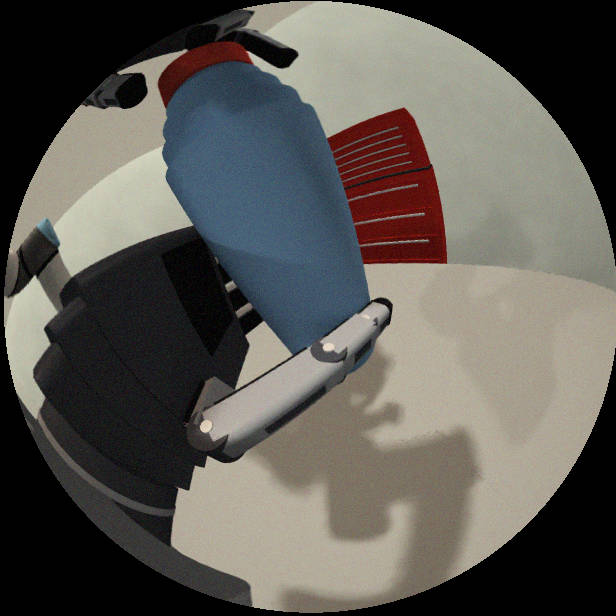

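Scene clock: 94.90 s.
left_arm: end_effector_position=(+0.5370, -0.1325, +0.4131) hand_measured=(-0.600, -0.600, -0.248, +0.400, +0.300, -0.850) hand_load_n=(+0.0, +0.0, +3.5, +0.0, +1.0, -0.5) hand_stopped_by=(target, target, stalled, target, target, target) hand_force_limit=0.40 hand_speed=0.20 end_effector_quat_wxyz=(-0.161, +0.158, +0.854, -0.469) end_effector_velocity=(+0.000, -0.000, -0.001) end_effector_angular_velocity=(+0.007, -0.001, -0.014) | right_arm: end_effector_position=(+0.5488, -0.1010, +0.2486) hand_measured=(+0.004, +0.076, +0.124, +0.154, +0.642, -0.998) hand_load_n=(+12.5, +7.5, +4.5, +6.5, +28.0, +17.5) hand_stopped_by=(force, force, force, force, force, target) hand_force_limit=1.00 hand_speed=-0.50 end_effector_quat_wxyz=(-0.333, +0.715, +0.157, +0.594) end_effector_velocity=(+0.000, -0.000, -0.001) end_effector_angular_velocity=(-0.001, +0.001, -0.000)
Joint positions: left_arm=[-0.714 -0.928  0.933  1.003  2.495 -2.387] | right_arm=[ 0.714 -1.542  2.222 -0.607  1.426  1.856]
Joint velocities: left_arm=[ 0.001  0.011 -0.015  0.029  0.003  0.025] | right_arm=[-0.     0.002  0.    -0.001  0.     0.   ]
Joint torques (N m, as the arm reports them, + toward a larger angle): left_arm=[ 25.6  -45.88 -24.63   6.34  -4.16   1.21] | right_arm=[  2.36 -63.25 -47.44 -12.09  -0.22  -1.03]
Wrist force (N, on the end effector, along its own x y z axes, offset not removed): left_arm=[0.5 -40.1 -8.9] | right_arm=[-38.6 4.3 19.3]
Wrist torque (N m, same axes, about the end effector's origin, offset not removed): left_arm=[0.62 0.35 -0.71] | right_arm=[-0.69 -0.85 -1.35]
Hand target (left_arm): +0.537, -0.133, +0.413; -0.161, +0.159, +0.854, -0.468
Hand target (right_arm): +0.549, -0.101, +0.249; -0.333, +0.715, +0.157, +0.594
Off the commanded pose (left_arm): 0.000 m, 0 deg.
Off the commanded pose (right_arm): 0.000 m, 0 deg.
move: done
camera_calibration (this result's frames):
cam_left_wrist: T_world_to_cam=[[0.236811, 0.43453, -0.868967, 0.29063], [0.969153, -0.0427925, 0.242715, -0.618557], [0.0682816, -0.89964, -0.43126, 0.156072], [0, 0, 0, 1]] pos_world=[0.519996, -0.0123481, 0.469989]
cam_right_wrist: T_world_to_cam=[[0.57223, -0.703077, -0.42218, -0.277649], [-0.668189, -0.101243, -0.73707, 0.53952], [0.475475, 0.70387, -0.527723, 0.0686308], [0, 0, 0, 1]] pos_world=[0.486748, -0.188893, 0.316665]

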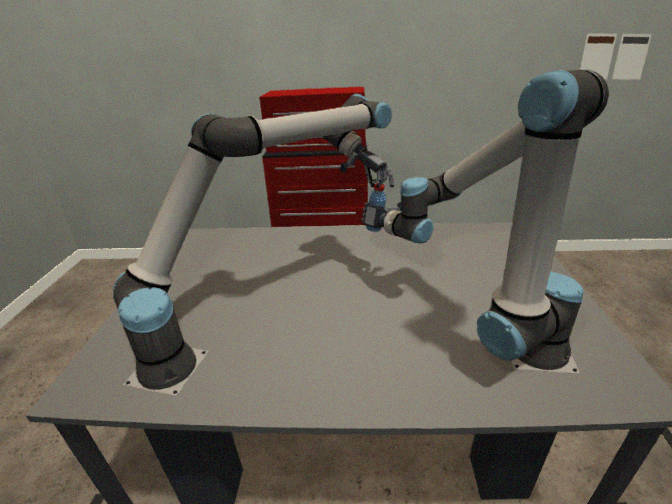

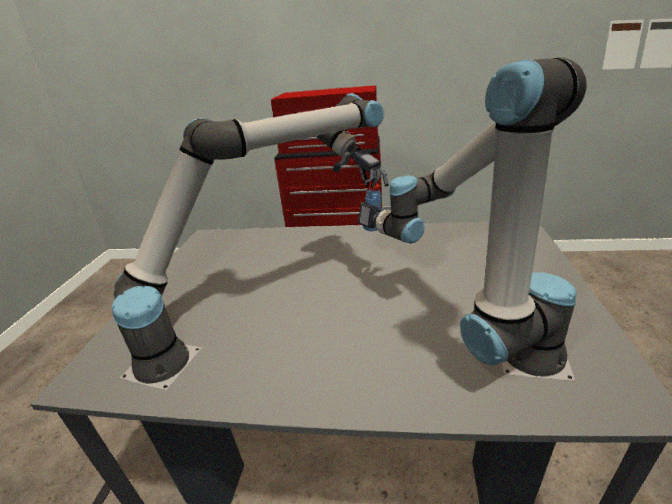

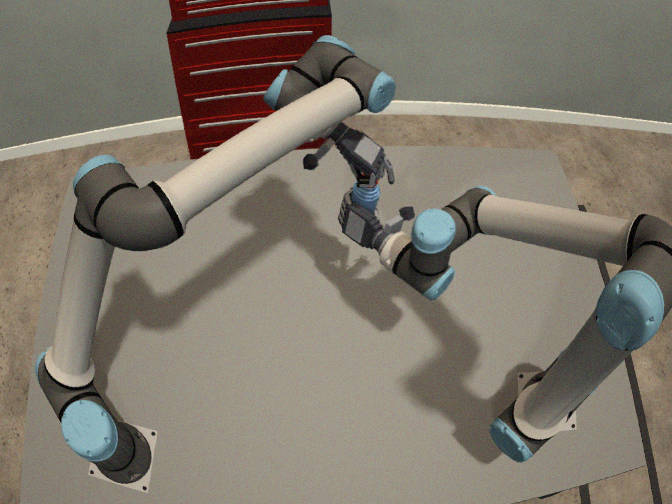

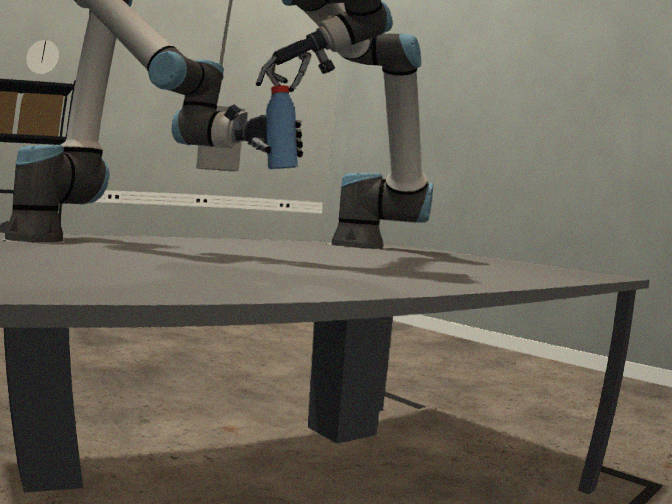

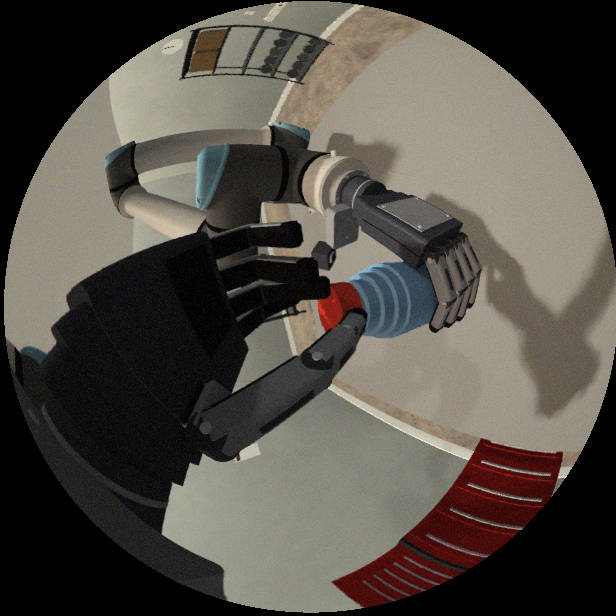

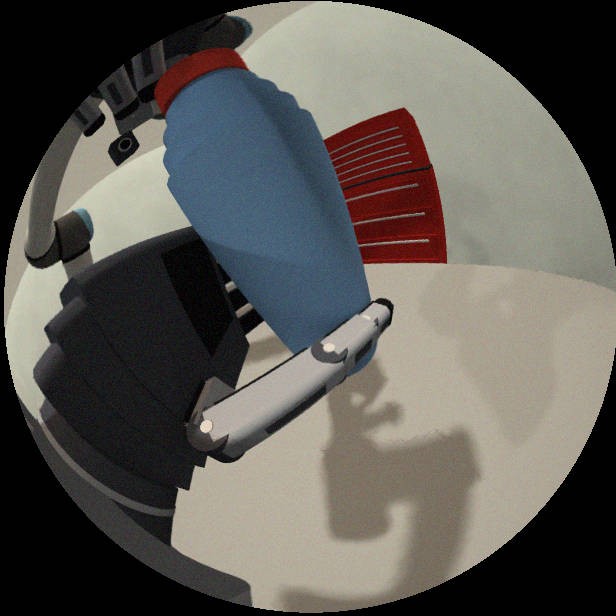

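Scene clock: 95.70 s.
left_arm: end_effector_position=(+0.5371, -0.1324, +0.4131) hand_measured=(-0.600, -0.600, -0.400, +0.072, +0.108, -0.850) hand_load_n=(+0.0, +0.0, -0.5, +8.0, +10.0, -0.5) hand_stopped_by=(target, target, target, force, force, target) hand_force_limit=0.40 hand_speed=-0.60 end_effector_quat_wxyz=(-0.161, +0.158, +0.854, -0.469) end_effector_velocity=(+0.001, -0.000, -0.001) end_effector_angular_velocity=(-0.000, +0.000, +0.000) | right_arm: end_effector_position=(+0.5487, -0.1010, +0.2487) hand_measured=(+0.004, +0.076, +0.124, +0.154, +0.642, -0.998) hand_load_n=(+6.0, +5.0, +5.0, +9.5, +26.0, +17.0) hand_stopped_by=(force, force, force, force, force, target) hand_force_limit=1.00 hand_speed=-0.50 end_effector_quat_wxyz=(-0.333, +0.715, +0.157, +0.594) end_effector_velocity=(-0.000, +0.000, -0.000) end_effector_angular_velocity=(-0.001, +0.001, +0.001)
Joint positions: left_arm=[-0.714 -0.928  0.933  1.003  2.495 -2.387] | right_arm=[ 0.714 -1.542  2.222 -0.607  1.426  1.856]
Joint velocities: left_arm=[ 0.     0.001 -0.    -0.001  0.    -0.   ] | right_arm=[ 0.     0.    -0.001  0.001 -0.     0.   ]
Joint torques (N m, as the arm reports them, + toward a larger angle): left_arm=[-11.75 -89.27 -37.68   0.8    3.56  -2.23] | right_arm=[  1.33 -24.28 -47.52   1.04   0.37  -0.68]
Wrist force (N, on the end effector, along its own x y z axes, offset not removed): left_arm=[-1.6 -4.8 -6.5] | right_arm=[-4.2 1.6 -3.8]
Wrist torque (N m, same axes, about the end effector's origin, offset not removed): left_arm=[-0.21 0.27 -0.19] | right_arm=[0.11 0.72 0.03]
Hand target (left_arm): +0.537, -0.133, +0.413; -0.161, +0.158, +0.854, -0.469
Hand target (right_arm): +0.549, -0.101, +0.249; -0.333, +0.715, +0.157, +0.594
Off the commanded pose (left_arm): 0.000 m, 0 deg.
Off the commanded pose (right_arm): 0.000 m, 0 deg.
move: done
camera_calibration (this result's frames):
cam_left_wrist: T_world_to_cam=[[0.236749, 0.434641, -0.868929, 0.290555], [0.969158, -0.0426589, 0.24272, -0.618623], [0.0684284, -0.899593, -0.431335, 0.15608], [0, 0, 0, 1]] pos_world=[0.520074, -0.012268, 0.469946]
cam_right_wrist: T_world_to_cam=[[0.572259, -0.703058, -0.422172, -0.277642], [-0.668139, -0.10121, -0.737121, 0.539546], [0.475511, 0.703894, -0.527658, 0.0686276], [0, 0, 0, 1]] pos_world=[0.486741, -0.188897, 0.31671]

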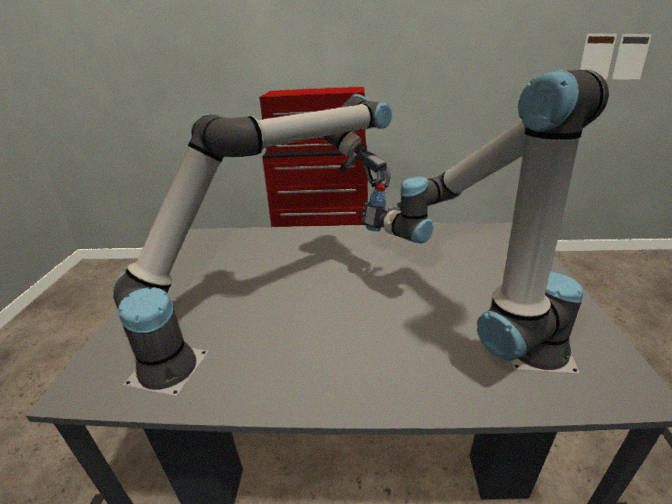

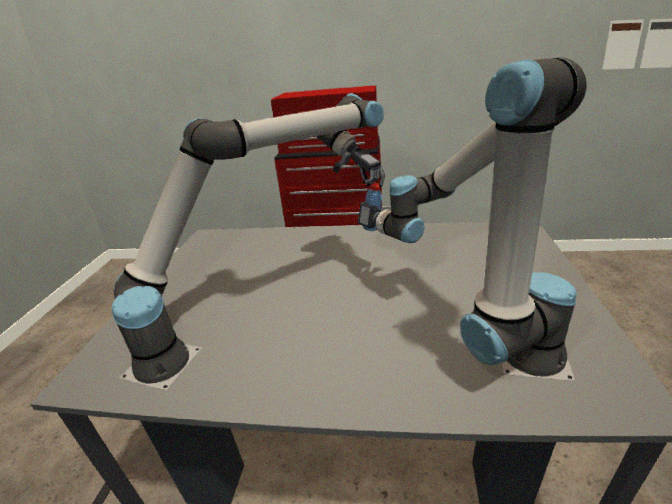

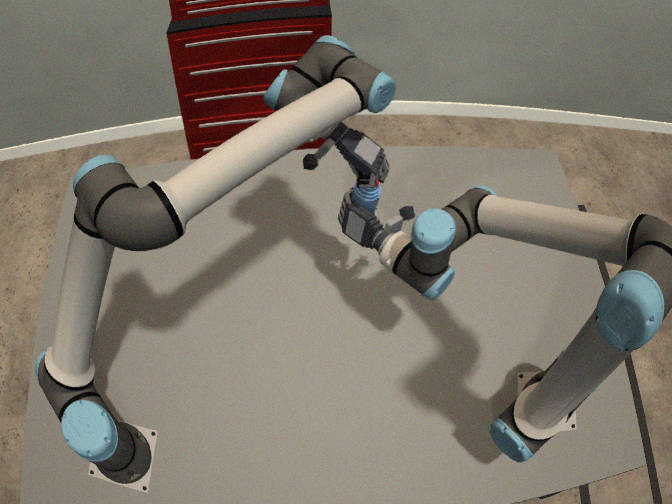

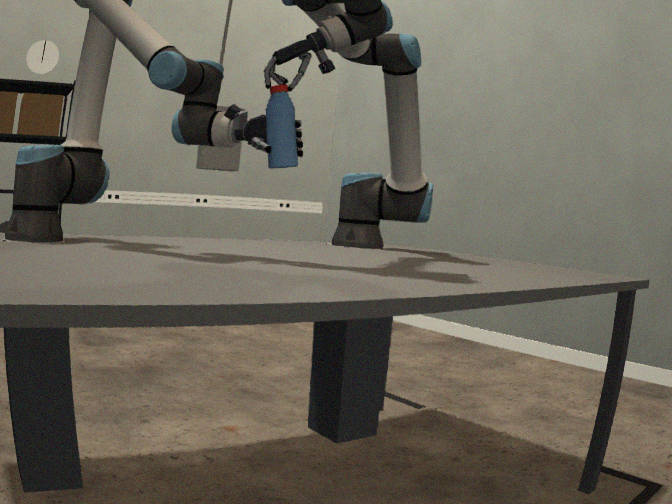

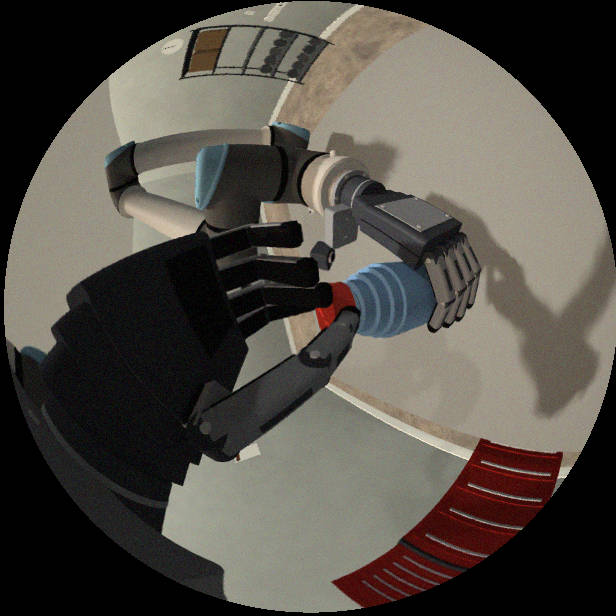

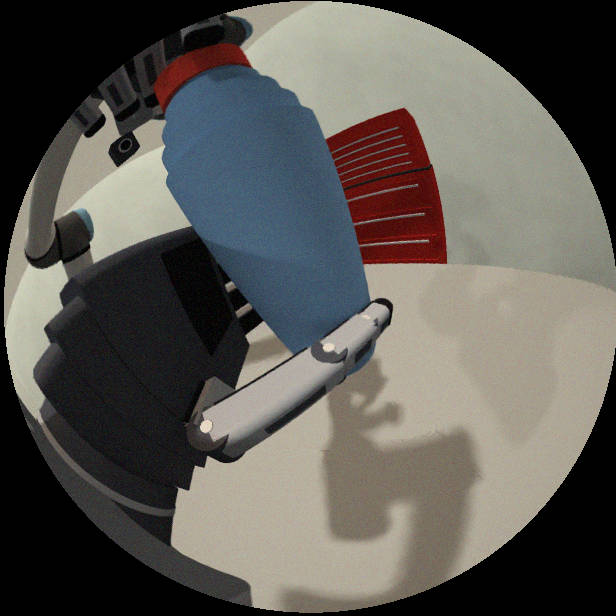

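Scene clock: 99.23 s.
left_arm: end_effector_position=(+0.5371, -0.1324, +0.4132) hand_measured=(-0.600, -0.600, -0.400, +0.072, +0.110, -0.850) hand_load_n=(+0.0, +0.0, +0.0, +16.0, +11.0, +1.0) hand_stopped_by=(target, target, target, force, force, target) hand_force_limit=0.40 hand_speed=-0.60 end_effector_quat_wxyz=(-0.253, +0.553, -0.670, +0.426) end_effector_velocity=(+0.000, +0.000, +0.000) end_effector_angular_velocity=(+0.000, +0.004, +0.015) | right_arm: end_effector_position=(+0.5487, -0.1010, +0.2486) hand_measured=(+0.004, +0.076, +0.124, +0.154, +0.642, -0.998) hand_load_n=(+5.0, +4.5, +5.0, +9.5, +26.5, +17.5) hand_stopped_by=(force, force, force, force, force, target) hand_force_limit=1.00 hand_speed=-0.50 end_effector_quat_wxyz=(-0.333, +0.715, +0.157, +0.594) end_effector_velocity=(-0.000, -0.000, +0.001) end_effector_angular_velocity=(+0.000, -0.001, +0.000)
Joint positions: left_arm=[-1.095 -1.099  1.164  0.716  0.807 -3.897] | right_arm=[ 0.714 -1.542  2.222 -0.607  1.426  1.856]
Joint velocities: left_arm=[-0.001  0.007 -0.01   0.018 -0.008 -0.019] | right_arm=[ 0.    -0.001  0.001 -0.     0.    -0.   ]
Joint torques (N m, as the arm reports them, + toward a larger angle): left_arm=[-13.95 -60.64 -46.17   3.73  -2.4   -1.8 ] | right_arm=[  3.72 -50.4  -47.22  -6.47  -0.02  -0.75]
Wrist force (N, on the end effector, along its own x y z axes, offset not removed): left_arm=[-0.6 -5.8 1.1] | right_arm=[-13.0 -7.9 -4.5]
Wrist torque (N m, same axes, about the end effector's origin, offset not removed): left_arm=[0.32 0.10 0.09] | right_arm=[-0.86 1.59 -0.79]
Hand target (left_arm): +0.537, -0.132, +0.413; +0.253, -0.554, +0.669, -0.426
Hand target (right_arm): +0.549, -0.101, +0.249; -0.333, +0.715, +0.157, +0.594
Off the commanded pose (left_arm): 0.000 m, 0 deg.
Off the commanded pose (right_arm): 0.000 m, 0 deg.
move: done
camera_calibration (this result's frames):
cam_left_wrist: T_world_to_cam=[[-0.469979, 0.153565, -0.869216, 0.633161], [-0.123851, 0.963535, 0.237194, 0.103838], [0.873945, 0.21913, -0.433822, -0.127355], [0, 0, 0, 1]] pos_world=[0.421735, -0.169376, 0.470475]
cam_right_wrist: T_world_to_cam=[[0.572249, -0.703065, -0.422175, -0.277639], [-0.668156, -0.101221, -0.737104, 0.539541], [0.475499, 0.703885, -0.527681, 0.0686387], [0, 0, 0, 1]] pos_world=[0.486739, -0.188899, 0.316705]

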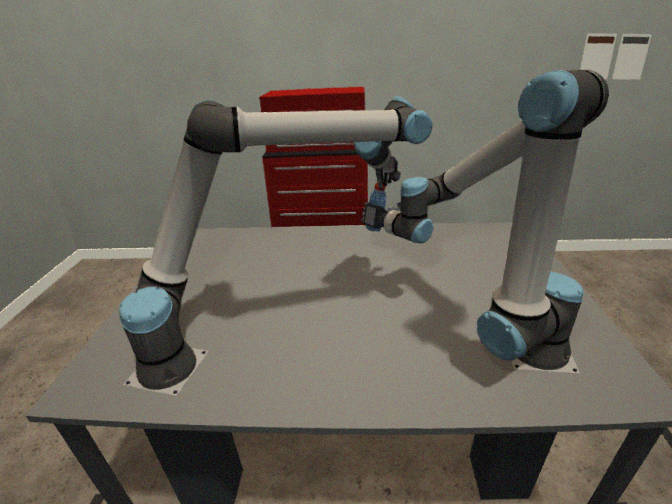

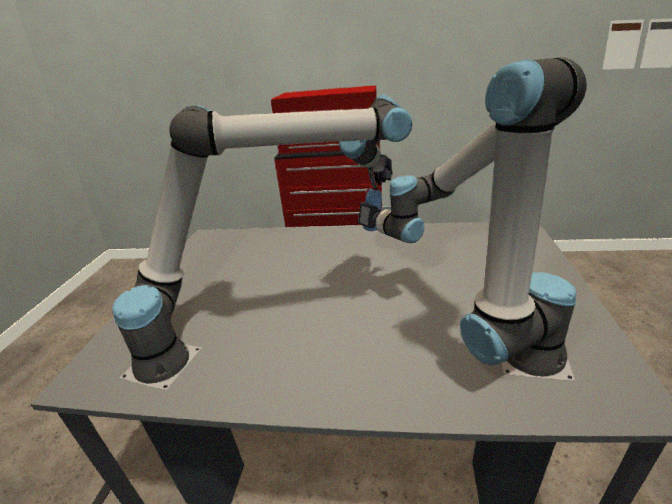

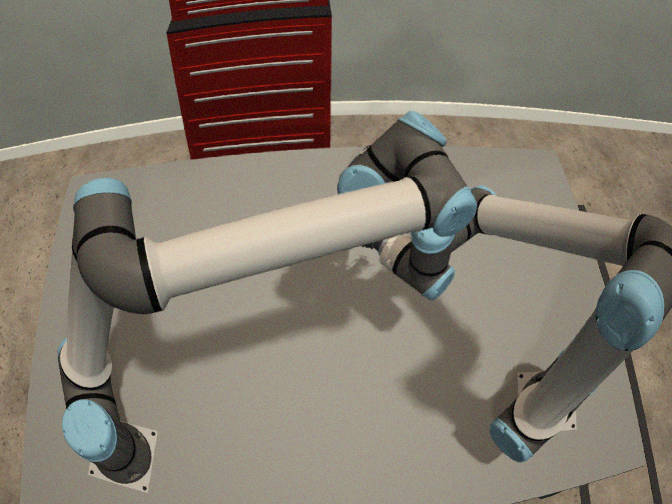

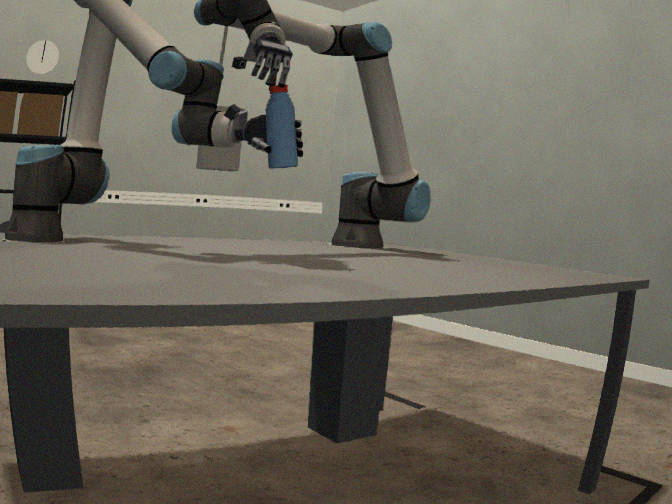

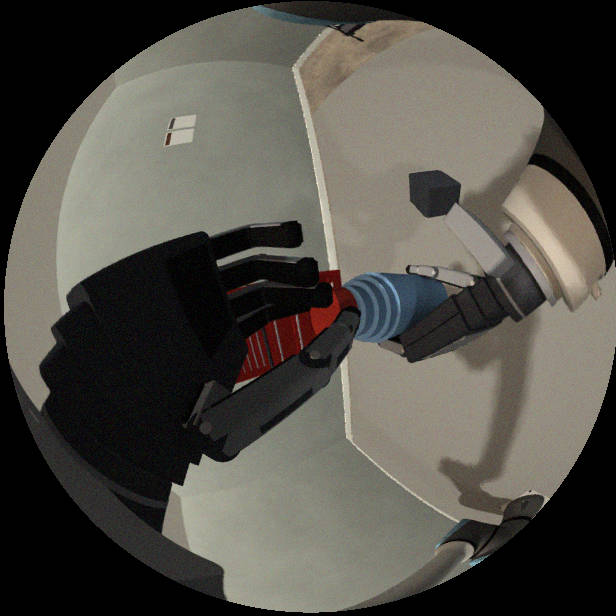

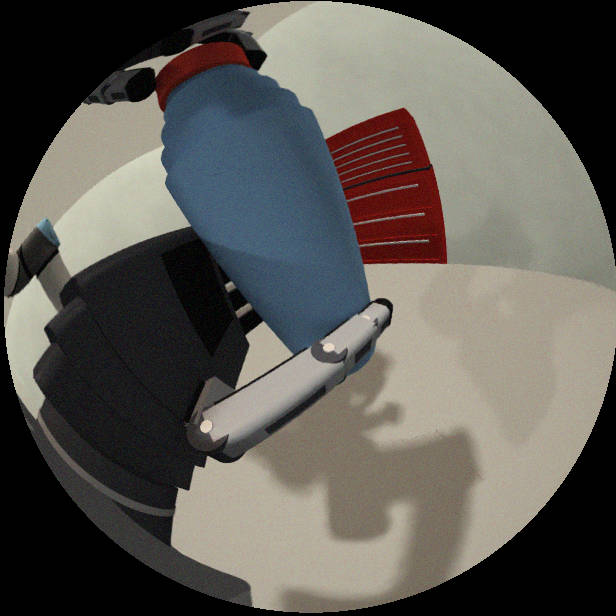

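Region (220, 20, 380, 140) of cam_low's 672x504 image, scaled by 3.150, with more detail than that image has; it fills the top 378 rows of this view, and the rest is white.

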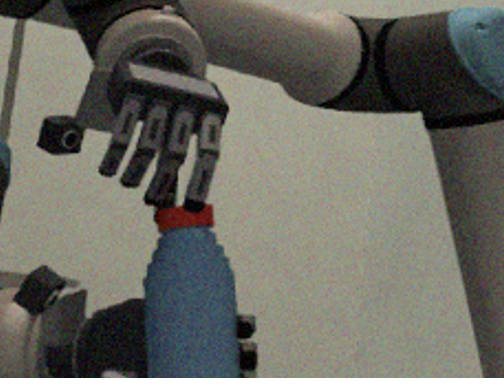

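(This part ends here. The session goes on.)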